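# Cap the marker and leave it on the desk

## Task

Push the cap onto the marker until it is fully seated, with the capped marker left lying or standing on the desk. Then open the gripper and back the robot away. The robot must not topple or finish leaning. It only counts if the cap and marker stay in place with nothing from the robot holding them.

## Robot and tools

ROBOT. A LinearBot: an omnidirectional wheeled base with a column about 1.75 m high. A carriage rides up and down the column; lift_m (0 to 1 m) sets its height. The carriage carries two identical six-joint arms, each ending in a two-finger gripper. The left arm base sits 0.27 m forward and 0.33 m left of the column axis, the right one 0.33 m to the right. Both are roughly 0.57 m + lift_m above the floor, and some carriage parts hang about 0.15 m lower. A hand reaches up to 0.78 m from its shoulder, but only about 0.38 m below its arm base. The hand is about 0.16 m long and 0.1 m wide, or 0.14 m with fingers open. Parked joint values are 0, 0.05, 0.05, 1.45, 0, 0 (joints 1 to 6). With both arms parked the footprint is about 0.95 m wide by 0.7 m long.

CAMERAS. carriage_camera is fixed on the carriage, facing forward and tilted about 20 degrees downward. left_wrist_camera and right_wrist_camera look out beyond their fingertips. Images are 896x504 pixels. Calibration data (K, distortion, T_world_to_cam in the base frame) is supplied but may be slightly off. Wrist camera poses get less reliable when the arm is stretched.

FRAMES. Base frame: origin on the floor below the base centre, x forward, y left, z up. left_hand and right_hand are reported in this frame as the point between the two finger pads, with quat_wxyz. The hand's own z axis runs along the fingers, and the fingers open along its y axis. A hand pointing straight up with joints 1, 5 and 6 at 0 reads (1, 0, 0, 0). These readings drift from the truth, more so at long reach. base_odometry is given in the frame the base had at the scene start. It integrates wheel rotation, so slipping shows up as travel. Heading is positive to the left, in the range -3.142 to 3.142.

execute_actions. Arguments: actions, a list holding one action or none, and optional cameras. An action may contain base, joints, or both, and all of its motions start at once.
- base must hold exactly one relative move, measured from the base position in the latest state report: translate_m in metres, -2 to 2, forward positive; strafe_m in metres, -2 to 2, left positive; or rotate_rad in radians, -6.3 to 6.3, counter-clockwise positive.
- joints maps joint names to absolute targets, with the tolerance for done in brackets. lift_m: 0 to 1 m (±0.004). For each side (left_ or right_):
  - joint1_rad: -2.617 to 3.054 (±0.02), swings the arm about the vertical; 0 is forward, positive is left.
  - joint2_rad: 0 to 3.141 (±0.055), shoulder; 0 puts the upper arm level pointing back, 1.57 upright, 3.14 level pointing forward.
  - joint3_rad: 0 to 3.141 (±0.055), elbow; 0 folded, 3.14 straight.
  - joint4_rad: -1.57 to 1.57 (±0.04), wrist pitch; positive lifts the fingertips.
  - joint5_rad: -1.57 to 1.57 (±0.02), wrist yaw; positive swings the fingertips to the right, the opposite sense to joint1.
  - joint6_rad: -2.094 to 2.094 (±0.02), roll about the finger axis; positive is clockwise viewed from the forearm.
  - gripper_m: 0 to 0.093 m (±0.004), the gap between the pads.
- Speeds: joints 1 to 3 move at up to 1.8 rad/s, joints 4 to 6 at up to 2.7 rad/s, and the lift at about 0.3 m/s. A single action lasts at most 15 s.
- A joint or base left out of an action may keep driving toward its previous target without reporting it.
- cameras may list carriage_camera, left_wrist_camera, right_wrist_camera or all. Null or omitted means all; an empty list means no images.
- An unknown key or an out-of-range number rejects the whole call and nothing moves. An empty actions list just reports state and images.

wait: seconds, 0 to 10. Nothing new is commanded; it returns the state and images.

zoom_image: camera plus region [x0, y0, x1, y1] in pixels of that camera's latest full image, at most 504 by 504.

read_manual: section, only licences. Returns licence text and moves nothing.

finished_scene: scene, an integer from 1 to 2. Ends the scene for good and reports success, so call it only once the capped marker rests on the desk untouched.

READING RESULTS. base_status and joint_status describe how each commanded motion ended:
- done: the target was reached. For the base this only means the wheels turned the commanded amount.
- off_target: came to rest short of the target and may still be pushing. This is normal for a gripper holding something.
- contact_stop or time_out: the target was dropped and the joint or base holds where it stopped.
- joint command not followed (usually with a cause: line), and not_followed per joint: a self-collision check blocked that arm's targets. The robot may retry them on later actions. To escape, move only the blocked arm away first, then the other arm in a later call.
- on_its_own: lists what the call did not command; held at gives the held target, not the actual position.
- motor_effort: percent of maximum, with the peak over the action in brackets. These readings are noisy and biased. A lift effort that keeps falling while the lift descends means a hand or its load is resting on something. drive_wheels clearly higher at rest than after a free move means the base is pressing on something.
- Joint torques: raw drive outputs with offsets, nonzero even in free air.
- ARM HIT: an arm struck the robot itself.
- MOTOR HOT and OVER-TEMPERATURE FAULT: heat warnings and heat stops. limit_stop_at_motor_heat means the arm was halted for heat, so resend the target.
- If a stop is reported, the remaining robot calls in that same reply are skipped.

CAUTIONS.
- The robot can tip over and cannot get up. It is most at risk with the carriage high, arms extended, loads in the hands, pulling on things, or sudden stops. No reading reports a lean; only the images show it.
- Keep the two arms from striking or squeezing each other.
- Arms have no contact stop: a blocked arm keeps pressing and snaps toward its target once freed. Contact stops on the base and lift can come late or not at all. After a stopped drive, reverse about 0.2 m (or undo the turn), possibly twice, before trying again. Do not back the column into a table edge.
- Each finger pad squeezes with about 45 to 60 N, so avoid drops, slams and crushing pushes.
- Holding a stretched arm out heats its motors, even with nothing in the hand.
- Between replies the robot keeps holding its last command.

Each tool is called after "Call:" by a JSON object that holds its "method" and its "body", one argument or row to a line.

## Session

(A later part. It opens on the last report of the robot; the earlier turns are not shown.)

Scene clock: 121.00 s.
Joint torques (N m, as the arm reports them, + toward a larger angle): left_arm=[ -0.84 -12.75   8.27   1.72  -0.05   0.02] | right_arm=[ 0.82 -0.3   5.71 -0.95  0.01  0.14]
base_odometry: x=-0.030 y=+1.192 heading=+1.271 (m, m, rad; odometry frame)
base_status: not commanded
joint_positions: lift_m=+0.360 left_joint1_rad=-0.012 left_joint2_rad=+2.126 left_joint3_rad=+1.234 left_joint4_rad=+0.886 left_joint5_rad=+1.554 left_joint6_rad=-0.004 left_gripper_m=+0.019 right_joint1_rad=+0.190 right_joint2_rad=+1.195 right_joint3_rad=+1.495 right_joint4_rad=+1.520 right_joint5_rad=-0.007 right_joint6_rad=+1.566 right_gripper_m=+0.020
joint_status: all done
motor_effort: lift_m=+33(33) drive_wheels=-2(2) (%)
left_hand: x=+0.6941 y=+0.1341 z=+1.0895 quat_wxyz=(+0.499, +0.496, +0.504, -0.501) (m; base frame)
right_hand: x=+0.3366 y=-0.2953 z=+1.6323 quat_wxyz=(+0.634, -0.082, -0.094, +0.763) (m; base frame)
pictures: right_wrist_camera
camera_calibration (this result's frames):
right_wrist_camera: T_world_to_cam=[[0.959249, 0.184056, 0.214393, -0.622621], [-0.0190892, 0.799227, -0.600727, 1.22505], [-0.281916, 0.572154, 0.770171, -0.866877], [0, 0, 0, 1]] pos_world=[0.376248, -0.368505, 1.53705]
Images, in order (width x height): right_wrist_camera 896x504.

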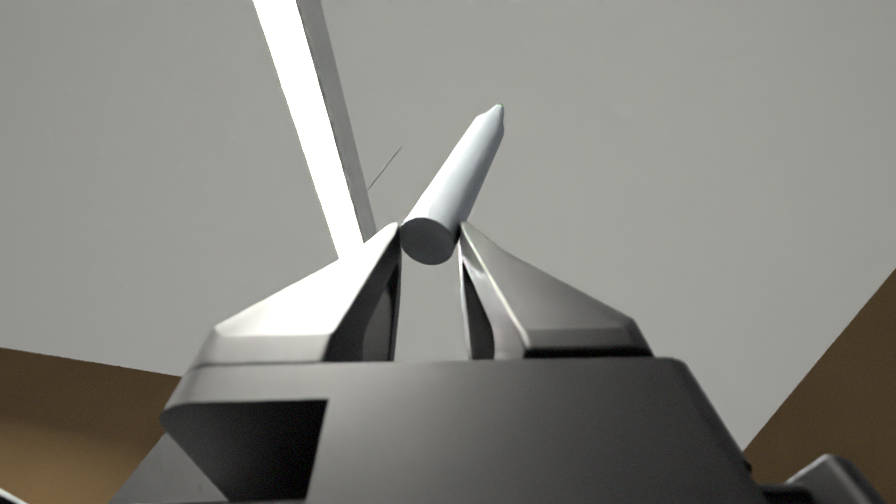

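Call:
{"method": "execute_actions", "body": {
  "actions": [
    {"joints":{"right_gripper_m":0.025}}
  ],
  "cameras": ["right_wrist_camera"]
}}

Call:
{"method": "execute_actions", "body": {
  "actions": [
    {"joints":{"right_gripper_m":0.014}}
  ],
  "cameras": ["right_wrist_camera"]
}}

Scene clock: 122.60 s.
Joint torques (N m, as the arm reports them, + toward a larger angle): left_arm=[ -0.92 -12.8    8.15   1.72  -0.03   0.04] | right_arm=[ 0.81 -0.24  5.67 -0.97  0.03  0.15]
base_odometry: x=-0.030 y=+1.192 heading=+1.271 (m, m, rad; odometry frame)
base_status: not commanded
joint_positions: lift_m=+0.360 left_joint1_rad=-0.012 left_joint2_rad=+2.126 left_joint3_rad=+1.234 left_joint4_rad=+0.886 left_joint5_rad=+1.554 left_joint6_rad=-0.004 left_gripper_m=+0.019 right_joint1_rad=+0.190 right_joint2_rad=+1.195 right_joint3_rad=+1.495 right_joint4_rad=+1.521 right_joint5_rad=-0.007 right_joint6_rad=+1.566 right_gripper_m=+0.025
joint_status: all done
motor_effort: lift_m=+32(32) drive_wheels=-2(2) (%)
left_hand: x=+0.6941 y=+0.1341 z=+1.0895 quat_wxyz=(+0.499, +0.496, +0.504, -0.501) (m; base frame)
right_hand: x=+0.3365 y=-0.2953 z=+1.6323 quat_wxyz=(+0.634, -0.082, -0.094, +0.763) (m; base frame)
pictures: right_wrist_camera
camera_calibration (this result's frames):
right_wrist_camera: T_world_to_cam=[[0.959169, 0.184041, 0.214765, -0.623113], [-0.0188642, 0.79927, -0.600676, 1.2249], [-0.282204, 0.572098, 0.770107, -0.866689], [0, 0, 0, 1]] pos_world=[0.376194, -0.368515, 1.53703]
Images, in order (width x height): right_wrist_camera 896x504.

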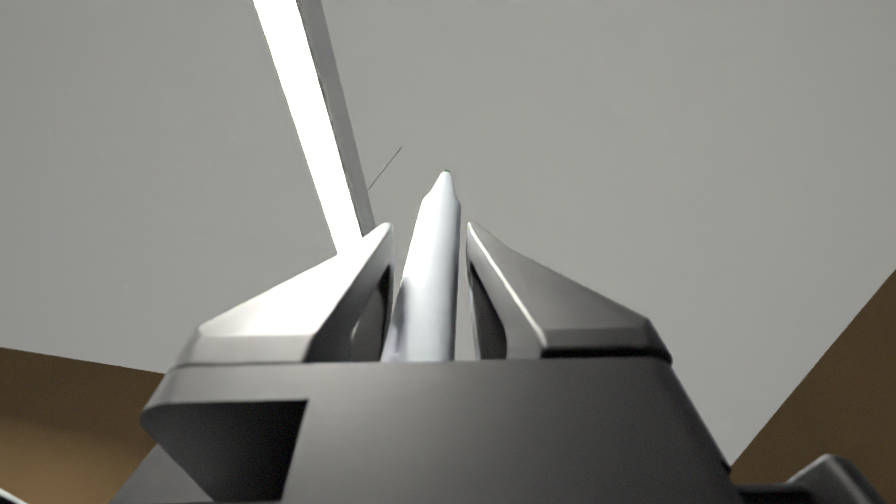

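Scene clock: 123.03 s.
Joint torques (N m, as the arm reports them, + toward a larger angle): left_arm=[ -0.93 -12.79   8.18   1.68  -0.04   0.03] | right_arm=[ 0.8  -0.31  5.61 -0.96  0.02  0.13]
base_odometry: x=-0.030 y=+1.192 heading=+1.271 (m, m, rad; odometry frame)
base_status: not commanded
joint_positions: lift_m=+0.360 left_joint1_rad=-0.012 left_joint2_rad=+2.126 left_joint3_rad=+1.234 left_joint4_rad=+0.886 left_joint5_rad=+1.554 left_joint6_rad=-0.004 left_gripper_m=+0.019 right_joint1_rad=+0.190 right_joint2_rad=+1.195 right_joint3_rad=+1.495 right_joint4_rad=+1.521 right_joint5_rad=-0.007 right_joint6_rad=+1.567 right_gripper_m=+0.016
joint_status: all done
motor_effort: lift_m=+32(33) drive_wheels=-2(2) (%)
left_hand: x=+0.6941 y=+0.1341 z=+1.0895 quat_wxyz=(+0.499, +0.496, +0.504, -0.501) (m; base frame)
right_hand: x=+0.3365 y=-0.2953 z=+1.6323 quat_wxyz=(+0.634, -0.082, -0.094, +0.764) (m; base frame)
pictures: right_wrist_camera
camera_calibration (this result's frames):
right_wrist_camera: T_world_to_cam=[[0.959095, 0.184428, 0.214763, -0.62297], [-0.0192679, 0.799423, -0.600459, 1.22478], [-0.282428, 0.57176, 0.770276, -0.866951], [0, 0, 0, 1]] pos_world=[0.376235, -0.368535, 1.53701]
Images, in order (width x height): right_wrist_camera 896x504.

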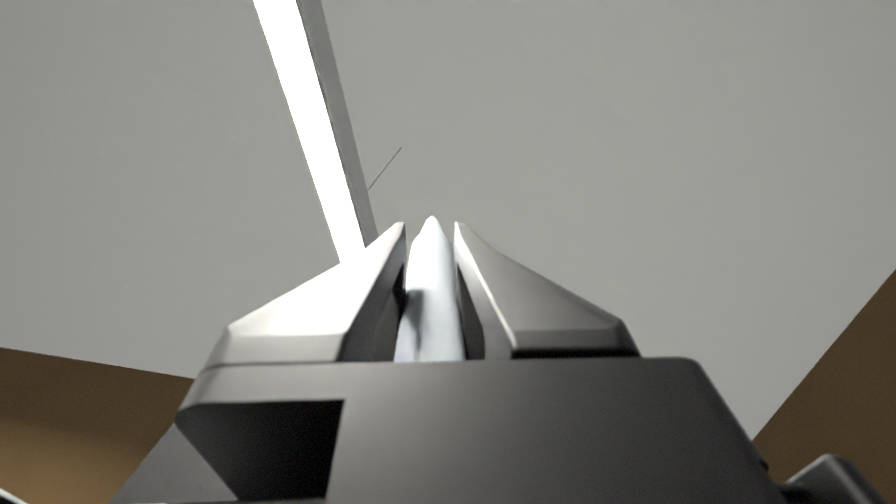

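Call:
{"method": "execute_actions", "body": {
  "actions": [
    {"joints":{"right_gripper_m":0,"right_joint1_rad":0.2,"right_joint2_rad":2.03,"right_joint3_rad":1.09,"right_joint4_rad":0.94,"right_joint5_rad":-1.07,"left_joint1_rad":-0.12,"left_joint5_rad":1.46}}
  ]
}}

Scene clock: 126.30 s.
Joint torques (N m, as the arm reports them, + toward a larger angle): left_arm=[  0.08 -12.7    8.31   1.77  -0.16   0.02] | right_arm=[  0.86 -10.88   8.77   2.48  -0.08   0.05]
base_odometry: x=-0.030 y=+1.192 heading=+1.271 (m, m, rad; odometry frame)
base_status: not commanded
joint_positions: lift_m=+0.360 left_joint1_rad=-0.128 left_joint2_rad=+2.126 left_joint3_rad=+1.234 left_joint4_rad=+0.886 left_joint5_rad=+1.465 left_joint6_rad=-0.004 left_gripper_m=+0.019 right_joint1_rad=+0.190 right_joint2_rad=+2.013 right_joint3_rad=+1.079 right_joint4_rad=+0.928 right_joint5_rad=-1.062 right_joint6_rad=+1.568 right_gripper_m=+0.016
joint_status: right_gripper_m off_target (ended at +0.016, target +0.000); the others done
motor_effort: lift_m=+33(33) drive_wheels=+1(2) (%)
left_hand: x=+0.6858 y=+0.0840 z=+1.0895 quat_wxyz=(+0.492, +0.503, +0.497, -0.508) (m; base frame)
right_hand: x=+0.7071 y=-0.0722 z=+1.0949 quat_wxyz=(+0.111, +0.113, +0.699, +0.697) (m; base frame)
pictures: carriage_camera, left_wrist_camera, right_wrist_camera
camera_calibration (this result's frames):
carriage_camera: T_world_to_cam=[[0.0198054, -0.999667, 0.0165363, -0.0259534], [-0.358609, -0.0225418, -0.933216, 1.30208], [0.933278, 0.0125526, -0.358936, 0.298708], [0, 0, 0, 1]] pos_world=[0.188675, -0.000343101, 1.32277]
left_wrist_camera: T_world_to_cam=[[-0.999352, -0.0152831, 0.0325839, 0.655709], [-0.0356893, 0.537608, -0.842439, 0.908099], [-0.00464232, -0.843056, -0.537806, 0.782258], [0, 0, 0, 1]] pos_world=[0.691325, 0.181307, 1.16435]
right_wrist_camera: T_world_to_cam=[[-0.0174801, -0.0327753, -0.99931, 1.09999], [-0.943455, -0.33037, 0.0273385, 0.615369], [-0.331038, 0.943282, -0.0251471, 0.456141], [0, 0, 0, 1]] pos_world=[0.750801, -0.190917, 1.09387]
Images, in order (width x height): carriage_camera 896x504, left_wrist_camera 896x504, right_wrist_camera 896x504.

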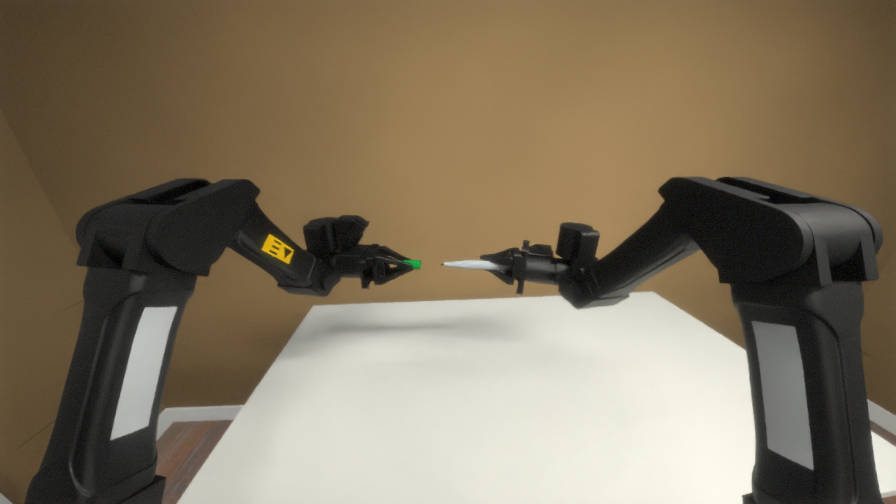

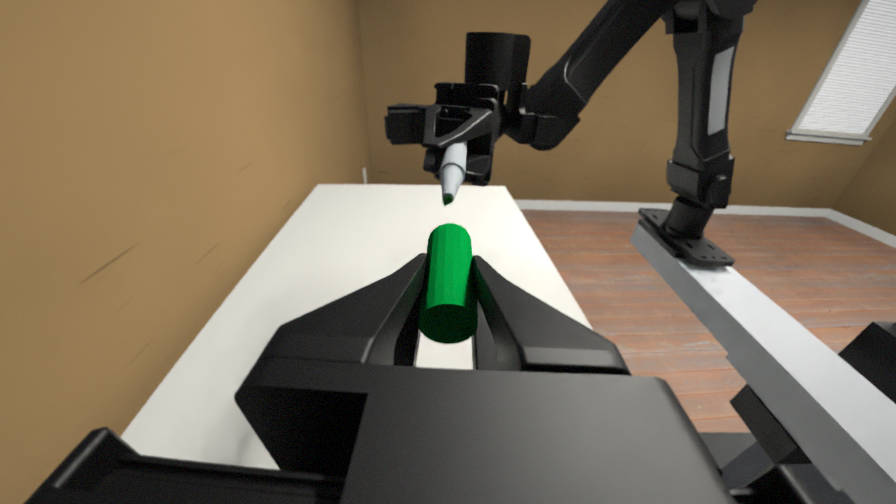

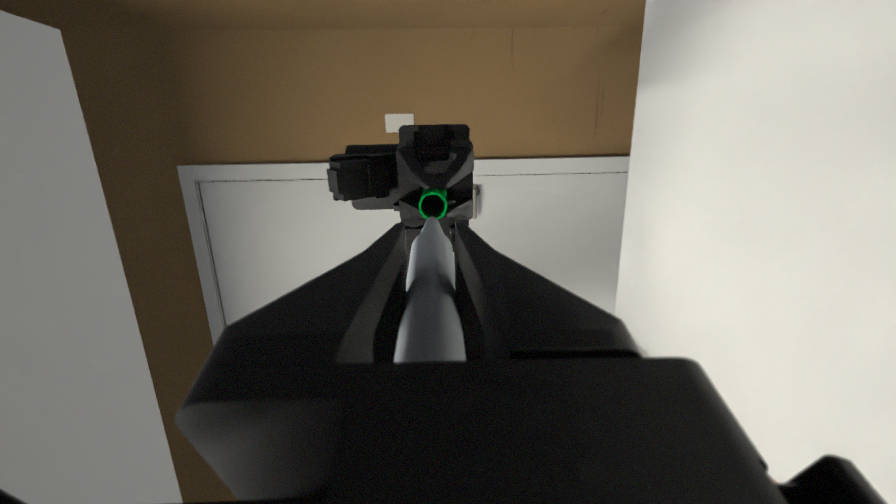

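Call:
{"method": "execute_actions", "body": {
  "actions": [
    {"joints":{"right_joint1_rad":0.245,"right_joint5_rad":-1.03,"left_joint1_rad":-0.255,"left_joint5_rad":1.325}}
  ]
}}

Scene clock: 128.40 s.
Joint torques (N m, as the arm reports them, + toward a larger angle): left_arm=[ -1.98 -12.9    8.44   1.93   0.02   0.01] | right_arm=[  1.34 -10.9    8.77   2.44   0.18   0.04]
base_odometry: x=-0.030 y=+1.192 heading=+1.271 (m, m, rad; odometry frame)
base_status: not commanded
joint_positions: lift_m=+0.360 left_joint1_rad=-0.231 left_joint2_rad=+2.126 left_joint3_rad=+1.234 left_joint4_rad=+0.886 left_joint5_rad=+1.306 left_joint6_rad=-0.004 left_gripper_m=+0.019 right_joint1_rad=+0.230 right_joint2_rad=+2.013 right_joint3_rad=+1.079 right_joint4_rad=+0.932 right_joint5_rad=-1.045 right_joint6_rad=+1.568 right_gripper_m=+0.016
joint_status: left_joint1_rad off_target (ended at -0.231, target -0.255); the others done
motor_effort: lift_m=+33(33) drive_wheels=-2(2) (%)
left_hand: x=+0.6874 y=+0.0402 z=+1.0893 quat_wxyz=(+0.505, +0.490, +0.511, -0.494) (m; base frame)
right_hand: x=+0.7000 y=-0.0556 z=+1.0955 quat_wxyz=(+0.104, +0.104, +0.700, +0.699) (m; base frame)
pictures: carriage_camera, left_wrist_camera, right_wrist_camera
camera_calibration (this result's frames):
carriage_camera: T_world_to_cam=[[0.0198054, -0.999667, 0.0165363, -0.0259534], [-0.358609, -0.0225418, -0.933216, 1.30208], [0.933278, 0.0125526, -0.358936, 0.298708], [0, 0, 0, 1]] pos_world=[0.188675, -0.000343101, 1.32277]
left_wrist_camera: T_world_to_cam=[[-0.996957, -0.0709176, 0.0323737, 0.657448], [-0.0654381, 0.53558, -0.841945, 0.951603], [0.0423701, -0.841501, -0.538591, 0.713662], [0, 0, 0, 1]] pos_world=[0.68748, 0.137512, 1.16429]
right_wrist_camera: T_world_to_cam=[[-0.0126181, -0.0323184, -0.999398, 1.09778], [-0.935751, -0.351898, 0.0231941, 0.612148], [-0.352435, 0.93548, -0.0258017, 0.453438], [0, 0, 0, 1]] pos_world=[0.746478, -0.173291, 1.09462]
Images, in order (width x height): carriage_camera 896x504, left_wrist_camera 896x504, right_wrist_camera 896x504.

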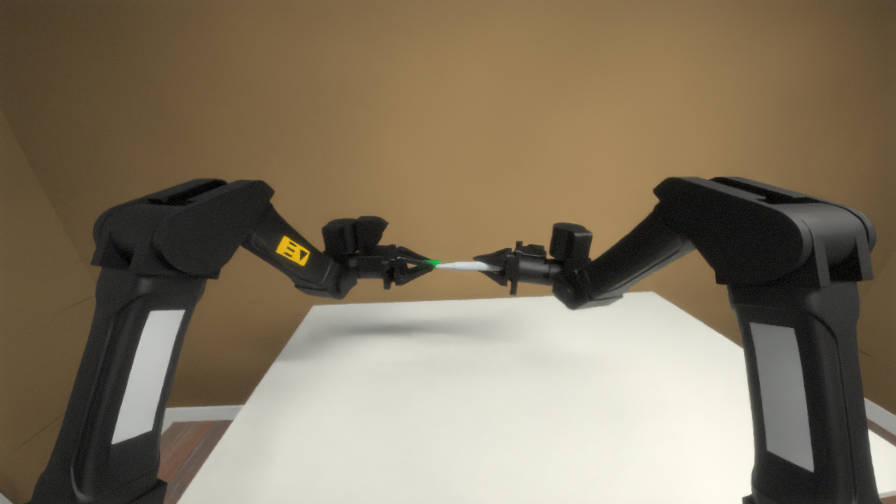

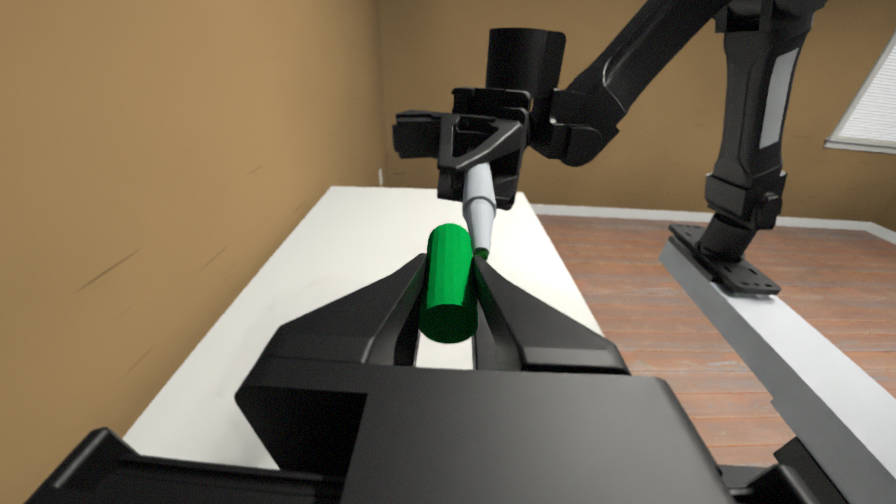

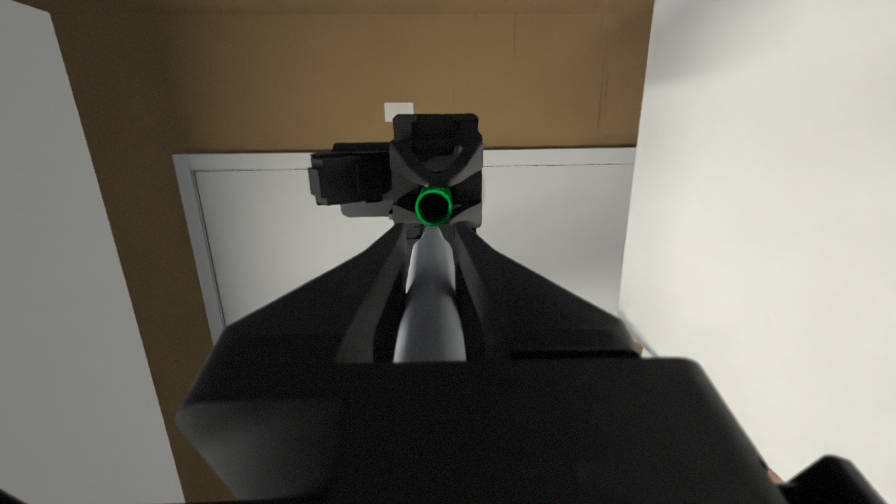

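Missed; back right off, set left, re-approach.

Call:
{"method": "execute_actions", "body": {
  "actions": [
    {"joints":{"right_joint1_rad":0.155,"right_joint5_rad":-1.12,"left_joint1_rad":-0.23,"left_joint5_rad":1.375}}
  ],
  "cameras": ["left_wrist_camera"]
}}

Scene clock: 130.27 s.
Joint torques (N m, as the arm reports them, + toward a larger angle): left_arm=[ -0.31 -12.94   8.22   1.85  -0.02   0.02] | right_arm=[  0.54 -10.85   8.76   2.38   0.07   0.05]
base_odometry: x=-0.030 y=+1.192 heading=+1.271 (m, m, rad; odometry frame)
base_status: not commanded
joint_positions: lift_m=+0.360 left_joint1_rad=-0.229 left_joint2_rad=+2.126 left_joint3_rad=+1.234 left_joint4_rad=+0.886 left_joint5_rad=+1.366 left_joint6_rad=-0.004 left_gripper_m=+0.019 right_joint1_rad=+0.150 right_joint2_rad=+2.013 right_joint3_rad=+1.079 right_joint4_rad=+0.932 right_joint5_rad=-1.126 right_joint6_rad=+1.568 right_gripper_m=+0.016
joint_status: all done
motor_effort: lift_m=+33(33) drive_wheels=+1(1) (%)
left_hand: x=+0.6776 y=+0.0409 z=+1.0894 quat_wxyz=(+0.491, +0.504, +0.496, -0.508) (m; base frame)
right_hand: x=+0.7059 y=-0.0869 z=+1.0956 quat_wxyz=(+0.104, +0.103, +0.700, +0.699) (m; base frame)
pictures: left_wrist_camera
camera_calibration (this result's frames):
left_wrist_camera: T_world_to_cam=[[-0.999388, -0.0130128, 0.0324703, 0.646926], [-0.0343684, 0.53818, -0.842129, 0.929644], [-0.00651636, -0.842729, -0.538298, 0.747611], [0, 0, 0, 1]] pos_world=[0.683353, 0.138136, 1.16431]
Images, in order (width x height): left_wrist_camera 896x504.

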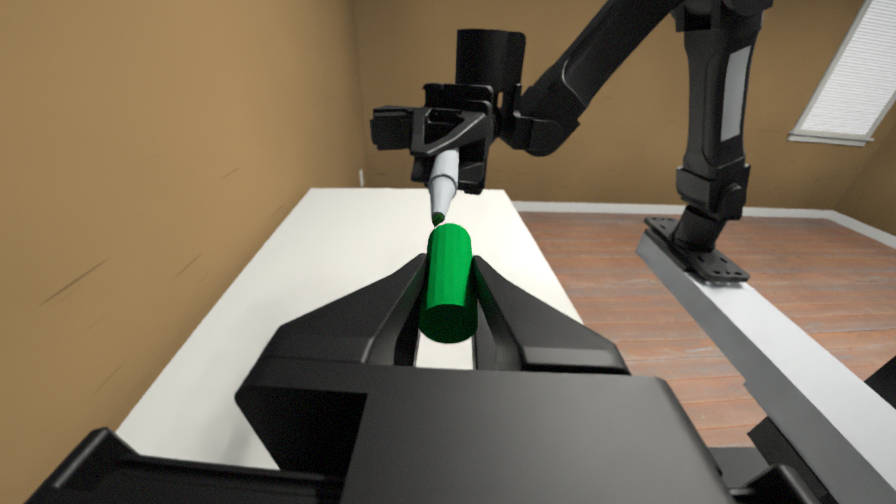

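Call:
{"method": "execute_actions", "body": {
  "actions": [
    {"joints":{"right_joint1_rad":0.205,"right_joint5_rad":-1.08}}
  ],
  "cameras": ["left_wrist_camera"]
}}

Scene clock: 132.10 s.
Joint torques (N m, as the arm reports them, + toward a larger angle): left_arm=[ -0.52 -12.8    8.34   1.84  -0.03   0.02] | right_arm=[ -0.17 -10.83   8.74   2.42   0.07   0.04]
base_odometry: x=-0.030 y=+1.192 heading=+1.271 (m, m, rad; odometry frame)
base_status: not commanded
joint_positions: lift_m=+0.360 left_joint1_rad=-0.229 left_joint2_rad=+2.126 left_joint3_rad=+1.234 left_joint4_rad=+0.886 left_joint5_rad=+1.368 left_joint6_rad=-0.004 left_gripper_m=+0.019 right_joint1_rad=+0.208 right_joint2_rad=+2.013 right_joint3_rad=+1.079 right_joint4_rad=+0.932 right_joint5_rad=-1.086 right_joint6_rad=+1.568 right_gripper_m=+0.016
joint_status: all done
motor_effort: lift_m=+32(33) drive_wheels=+1(1) (%)
left_hand: x=+0.6774 y=+0.0409 z=+1.0894 quat_wxyz=(+0.491, +0.505, +0.496, -0.509) (m; base frame)
right_hand: x=+0.6988 y=-0.0632 z=+1.0955 quat_wxyz=(+0.098, +0.097, +0.701, +0.700) (m; base frame)
pictures: left_wrist_camera
camera_calibration (this result's frames):
left_wrist_camera: T_world_to_cam=[[-0.999407, -0.0114876, 0.0324725, 0.646612], [-0.033549, 0.538224, -0.842134, 0.929081], [-0.00780337, -0.842723, -0.53829, 0.748479], [0, 0, 0, 1]] pos_world=[0.683239, 0.138135, 1.16431]
Images, in order (width x height): left_wrist_camera 896x504.

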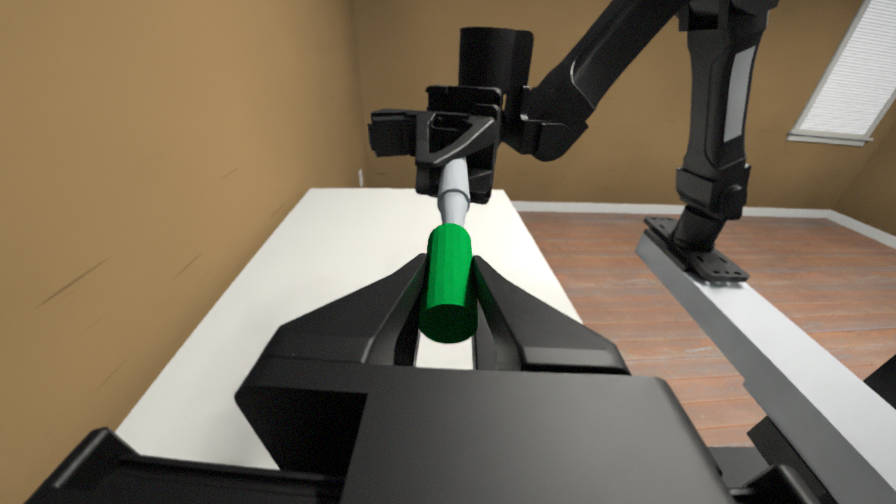

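Call:
{"method": "execute_actions", "body": {
  "actions": [
    {"joints":{"right_joint1_rad":0.26,"right_joint5_rad":-1.03,"left_joint1_rad":-0.285,"left_joint5_rad":1.315}}
  ]
}}

Scene clock: 133.53 s.
Joint torques (N m, as the arm reports them, + toward a larger angle): left_arm=[ -0.76 -13.     8.4    1.85  -0.07   0.02] | right_arm=[  0.41 -10.88   8.76   2.46   0.07   0.05]
base_odometry: x=-0.030 y=+1.192 heading=+1.271 (m, m, rad; odometry frame)
base_status: not commanded
joint_positions: lift_m=+0.360 left_joint1_rad=-0.280 left_joint2_rad=+2.126 left_joint3_rad=+1.234 left_joint4_rad=+0.889 left_joint5_rad=+1.318 left_joint6_rad=-0.003 left_gripper_m=+0.019 right_joint1_rad=+0.255 right_joint2_rad=+2.013 right_joint3_rad=+1.079 right_joint4_rad=+0.932 right_joint5_rad=-1.036 right_joint6_rad=+1.568 right_gripper_m=+0.016
joint_status: all done
motor_effort: lift_m=+33(33) drive_wheels=+1(1) (%)
left_hand: x=+0.6718 y=+0.0198 z=+1.0896 quat_wxyz=(+0.491, +0.505, +0.495, -0.508) (m; base frame)
right_hand: x=+0.6949 y=-0.0449 z=+1.0955 quat_wxyz=(+0.099, +0.098, +0.701, +0.700) (m; base frame)
pictures: carriage_camera, left_wrist_camera, right_wrist_camera
camera_calibration (this result's frames):
carriage_camera: T_world_to_cam=[[0.0198054, -0.999667, 0.0165363, -0.0259534], [-0.358609, -0.0225418, -0.933216, 1.30208], [0.933278, 0.0125526, -0.358936, 0.298708], [0, 0, 0, 1]] pos_world=[0.188675, -0.000343101, 1.32277]
left_wrist_camera: T_world_to_cam=[[-0.999505, -0.0110913, 0.0294557, 0.644147], [-0.0307965, 0.537852, -0.842477, 0.93902], [-0.00649865, -0.842966, -0.537927, 0.729502], [0, 0, 0, 1]] pos_world=[0.677487, 0.117036, 1.16455]
right_wrist_camera: T_world_to_cam=[[-0.0120928, -0.0325391, -0.999397, 1.09768], [-0.929993, -0.366844, 0.023197, 0.606474], [-0.367378, 0.929713, -0.025825, 0.451756], [0, 0, 0, 1]] pos_world=[0.743256, -0.161804, 1.09462]
Images, in order (width x height): carriage_camera 896x504, left_wrist_camera 896x504, right_wrist_camera 896x504.

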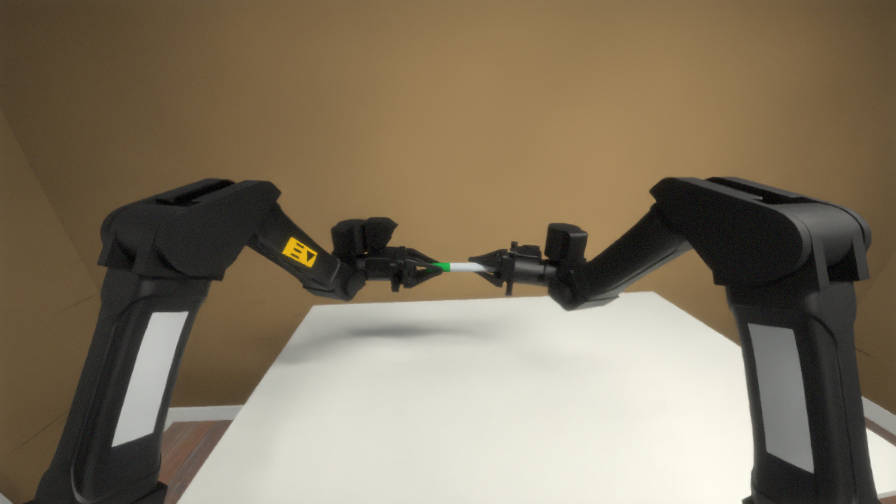

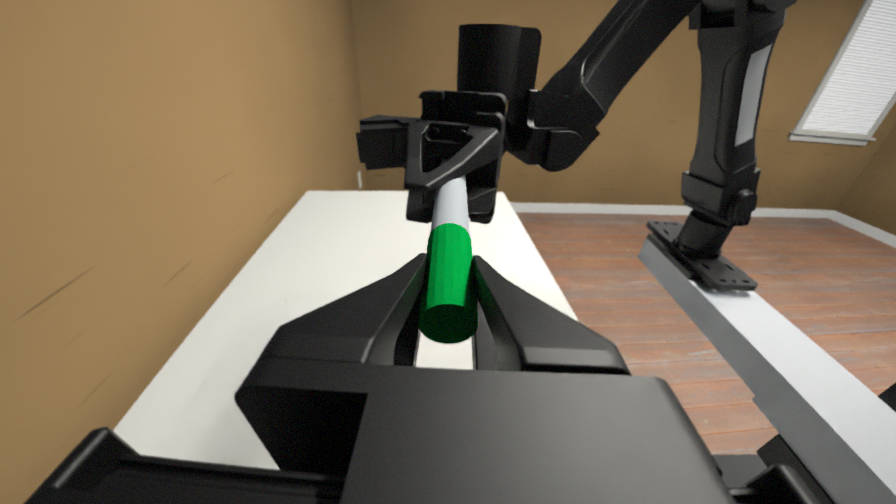

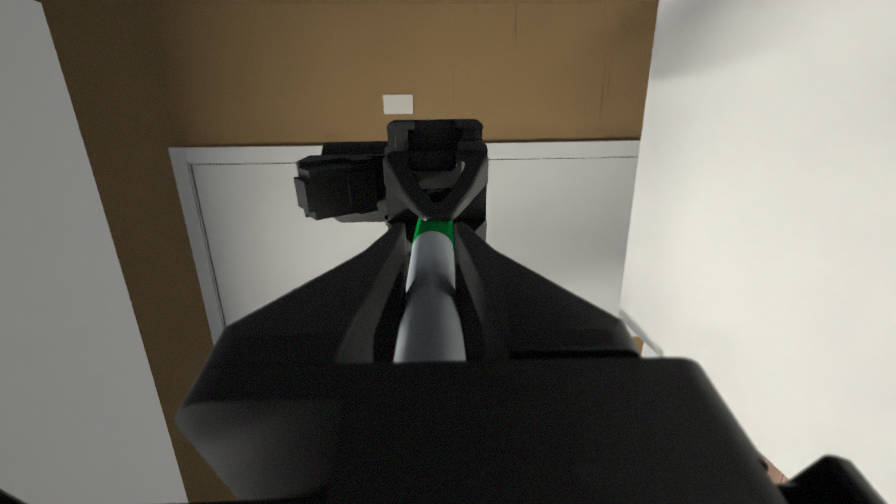

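Call:
{"method": "execute_actions", "body": {
  "actions": [
    {"joints":{"right_joint1_rad":0.52,"right_joint5_rad":-1.16,"left_joint1_rad":-0.57,"left_joint5_rad":1.3}}
  ]
}}

Call:
{"method": "execute_actions", "body": {
  "actions": [
    {"joints":{"right_joint1_rad":0.235,"right_joint5_rad":-1.03,"left_joint1_rad":-0.26,"left_joint5_rad":1.315}}
  ],
  "cameras": ["carriage_camera"]
}}

Call:
{"method": "zoom_image", "body": {
  "camera": "carriage_camera",
  "region": [410,240,490,290]
}}

Scene clock: 136.53 s.
Joint torques (N m, as the arm reports them, + toward a larger angle): left_arm=[-13.02 -12.93   8.36   1.85  -0.34   0.01] | right_arm=[ 16.69 -10.83   8.78   2.44  -1.08   0.05]
base_odometry: x=-0.030 y=+1.192 heading=+1.271 (m, m, rad; odometry frame)
base_status: not commanded
joint_positions: lift_m=+0.360 left_joint1_rad=-0.296 left_joint2_rad=+2.126 left_joint3_rad=+1.234 left_joint4_rad=+0.889 left_joint5_rad=+1.324 left_joint6_rad=-0.003 left_gripper_m=+0.019 right_joint1_rad=+0.262 right_joint2_rad=+2.013 right_joint3_rad=+1.079 right_joint4_rad=+0.932 right_joint5_rad=-1.063 right_joint6_rad=+1.568 right_gripper_m=+0.016
joint_status: left_joint1_rad off_target (ended at -0.296, target -0.570); left_joint5_rad off_target (ended at +1.324, target +1.300); right_joint1_rad off_target (ended at +0.262, target +0.520); right_joint5_rad off_target (ended at -1.063, target -1.160)
motor_effort: lift_m=+32(33) drive_wheels=+1(1) (%)
left_hand: x=+0.6659 y=+0.0131 z=+1.0896 quat_wxyz=(+0.486, +0.511, +0.489, -0.514) (m; base frame)
right_hand: x=+0.6886 y=-0.0407 z=+1.0955 quat_wxyz=(+0.087, +0.086, +0.702, +0.701) (m; base frame)
pictures: carriage_camera, left_wrist_camera, right_wrist_camera
camera_calibration (this result's frames):
carriage_camera: T_world_to_cam=[[0.0198054, -0.999667, 0.0165363, -0.0259534], [-0.358609, -0.0225418, -0.933216, 1.30208], [0.933278, 0.0125526, -0.358936, 0.298708], [0, 0, 0, 1]] pos_world=[0.188675, -0.000343101, 1.32277]
left_wrist_camera: T_world_to_cam=[[-0.999496, 0.0117874, 0.0294618, 0.637812], [-0.0184842, 0.538399, -0.842488, 0.934234], [-0.0257929, -0.842608, -0.537909, 0.736666], [0, 0, 0, 1]] pos_world=[0.67376, 0.110212, 1.16455]
right_wrist_camera: T_world_to_cam=[[-0.0110118, -0.0328633, -0.999399, 1.097], [-0.917156, -0.397852, 0.0231882, 0.592069], [-0.398375, 0.916861, -0.0257598, 0.466334], [0, 0, 0, 1]] pos_world=[0.740876, -0.155956, 1.09462]
Images, in order (width x height): carriage_camera 896x504, left_wrist_camera 896x504, right_wrist_camera 896x504.

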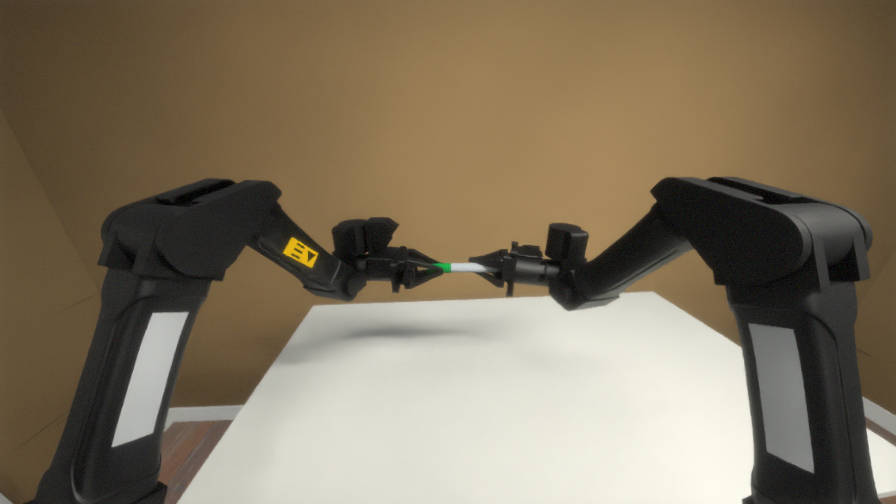

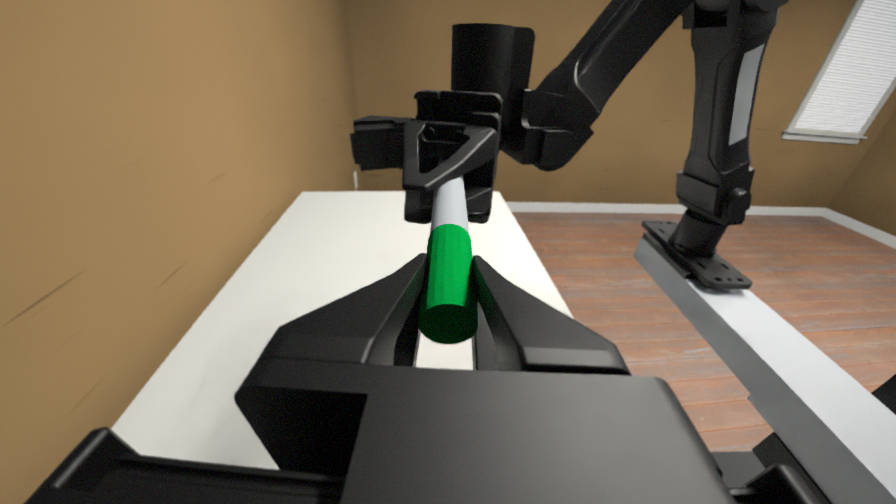

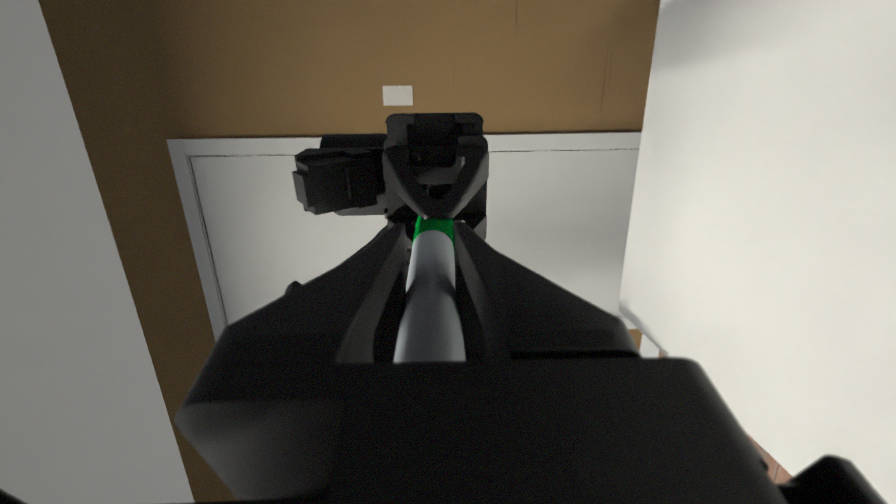

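Scene clock: 137.53 s.
Joint torques (N m, as the arm reports them, + toward a larger angle): left_arm=[  0.04 -12.94   8.39   1.88   0.02   0.01] | right_arm=[ -0.57 -10.86   8.82   2.46  -0.06   0.03]
base_odometry: x=-0.030 y=+1.192 heading=+1.271 (m, m, rad; odometry frame)
base_status: not commanded
joint_positions: lift_m=+0.360 left_joint1_rad=-0.269 left_joint2_rad=+2.126 left_joint3_rad=+1.234 left_joint4_rad=+0.889 left_joint5_rad=+1.307 left_joint6_rad=-0.003 left_gripper_m=+0.019 right_joint1_rad=+0.243 right_joint2_rad=+2.013 right_joint3_rad=+1.079 right_joint4_rad=+0.932 right_joint5_rad=-1.025 right_joint6_rad=+1.568 right_gripper_m=+0.016
joint_status: all done
motor_effort: lift_m=+33(33) drive_wheels=+1(1) (%)
left_hand: x=+0.6769 y=+0.0244 z=+1.0896 quat_wxyz=(+0.497, +0.500, +0.501, -0.503) (m; base frame)
right_hand: x=+0.7000 y=-0.0508 z=+1.0955 quat_wxyz=(+0.107, +0.106, +0.700, +0.699) (m; base frame)
pictures: carriage_camera
camera_calibration (this result's frames):
carriage_camera: T_world_to_cam=[[0.0198054, -0.999667, 0.0165363, -0.0259534], [-0.358609, -0.0225418, -0.933216, 1.30208], [0.933278, 0.0125526, -0.358936, 0.298708], [0, 0, 0, 1]] pos_world=[0.188675, -0.000343101, 1.32277]
Images, in order (width x height): carriage_camera 896x504.

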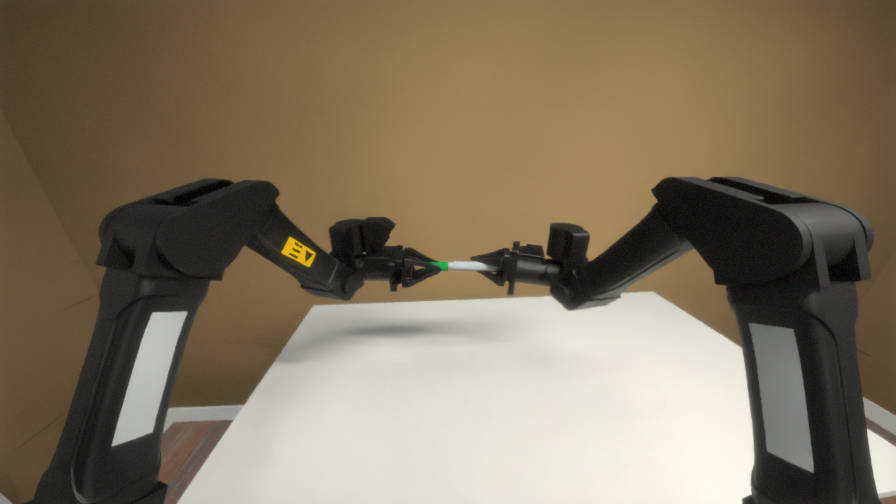

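Region (410, 240, 490, 290) of carriage_camera's 896x504 image, scaled by 6.300, with more detail than that image has; it fills the top 315 rows of this view, and the rest is white.

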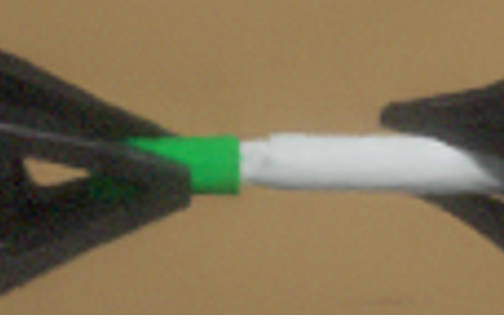

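Call:
{"method": "execute_actions", "body": {
  "actions": [
    {"joints":{"right_joint1_rad":0.408,"right_joint2_rad":1.503,"right_joint3_rad":0.437,"right_joint4_rad":1.066,"right_joint5_rad":-0.882,"left_joint1_rad":-0.418,"left_joint2_rad":1.656,"left_joint3_rad":0.557,"left_joint4_rad":1.1,"left_joint5_rad":1.177}}
  ]
}}

Scene clock: 142.40 s.
Joint torques (N m, as the arm reports them, + toward a larger angle): left_arm=[-0.48 -8.19  6.29  2.01 -0.11  0.02] | right_arm=[ 0.42 -7.86  6.55  2.4  -0.11  0.04]
base_odometry: x=-0.030 y=+1.192 heading=+1.271 (m, m, rad; odometry frame)
base_status: not commanded
joint_positions: lift_m=+0.360 left_joint1_rad=-0.417 left_joint2_rad=+1.666 left_joint3_rad=+0.566 left_joint4_rad=+1.100 left_joint5_rad=+1.178 left_joint6_rad=-0.003 left_gripper_m=+0.019 right_joint1_rad=+0.404 right_joint2_rad=+1.522 right_joint3_rad=+0.447 right_joint4_rad=+1.073 right_joint5_rad=-0.872 right_joint6_rad=+1.568 right_gripper_m=+0.016
joint_status: all done
motor_effort: lift_m=+33(33) drive_wheels=+1(1) (%)
left_hand: x=+0.5147 y=+0.0246 z=+1.0901 quat_wxyz=(+0.493, +0.505, +0.495, -0.507) (m; base frame)
right_hand: x=+0.5398 y=-0.0484 z=+1.0950 quat_wxyz=(+0.104, +0.104, +0.700, +0.699) (m; base frame)
pictures: carriage_camera, left_wrist_camera, right_wrist_camera
camera_calibration (this result's frames):
carriage_camera: T_world_to_cam=[[0.0198054, -0.999667, 0.0165363, -0.0259534], [-0.358609, -0.0225418, -0.933216, 1.30208], [0.933278, 0.0125526, -0.358936, 0.298708], [0, 0, 0, 1]] pos_world=[0.188675, -0.000343101, 1.32277]
left_wrist_camera: T_world_to_cam=[[-0.999541, -0.0133686, 0.027178, 0.48973], [-0.0301031, 0.537489, -0.842733, 0.931899], [-0.00334173, -0.843165, -0.537645, 0.730862], [0, 0, 0, 1]] pos_world=[0.520001, 0.121898, 1.16498]
right_wrist_camera: T_world_to_cam=[[-0.0128249, -0.0326232, -0.999385, 1.09553], [-0.935477, -0.352604, 0.0235149, 0.464201], [-0.353155, 0.935204, -0.0259961, 0.390807], [0, 0, 0, 1]] pos_world=[0.586314, -0.166065, 1.0941]
Images, in order (width x height): carriage_camera 896x504, left_wrist_camera 896x504, right_wrist_camera 896x504.

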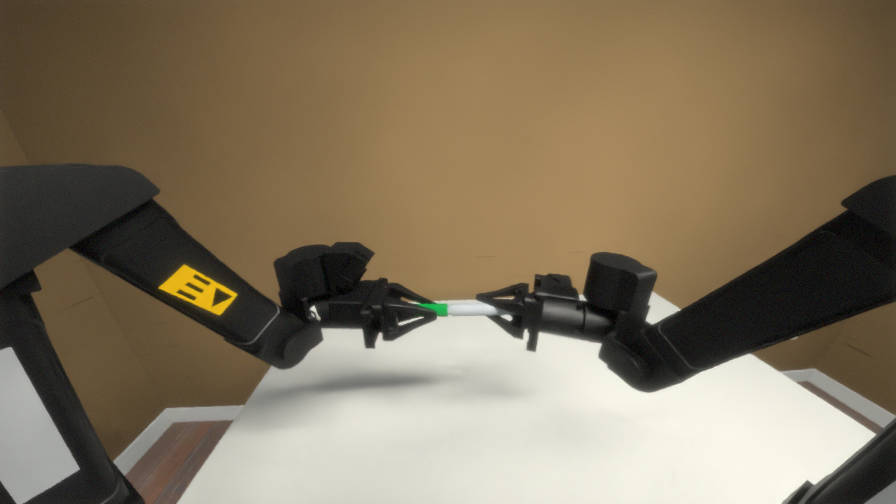

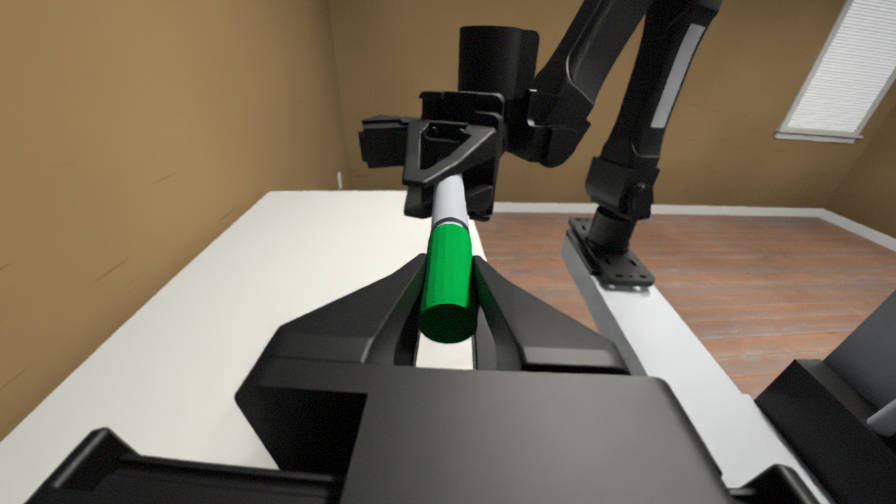

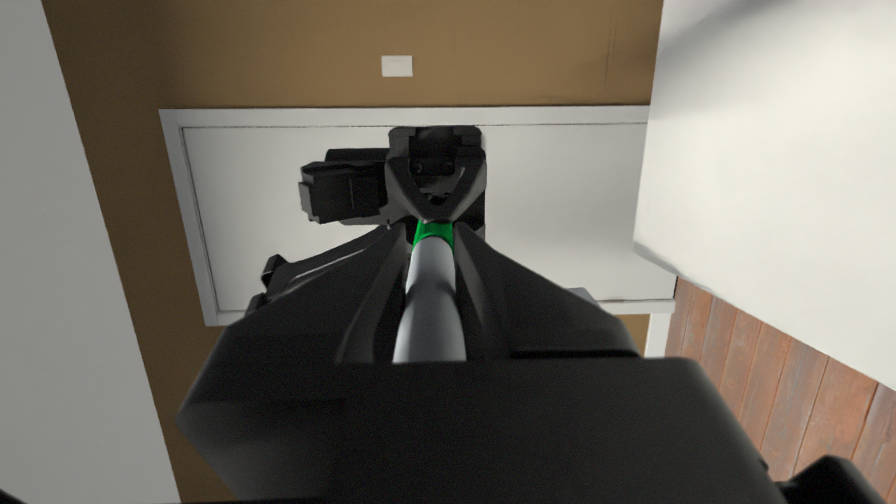

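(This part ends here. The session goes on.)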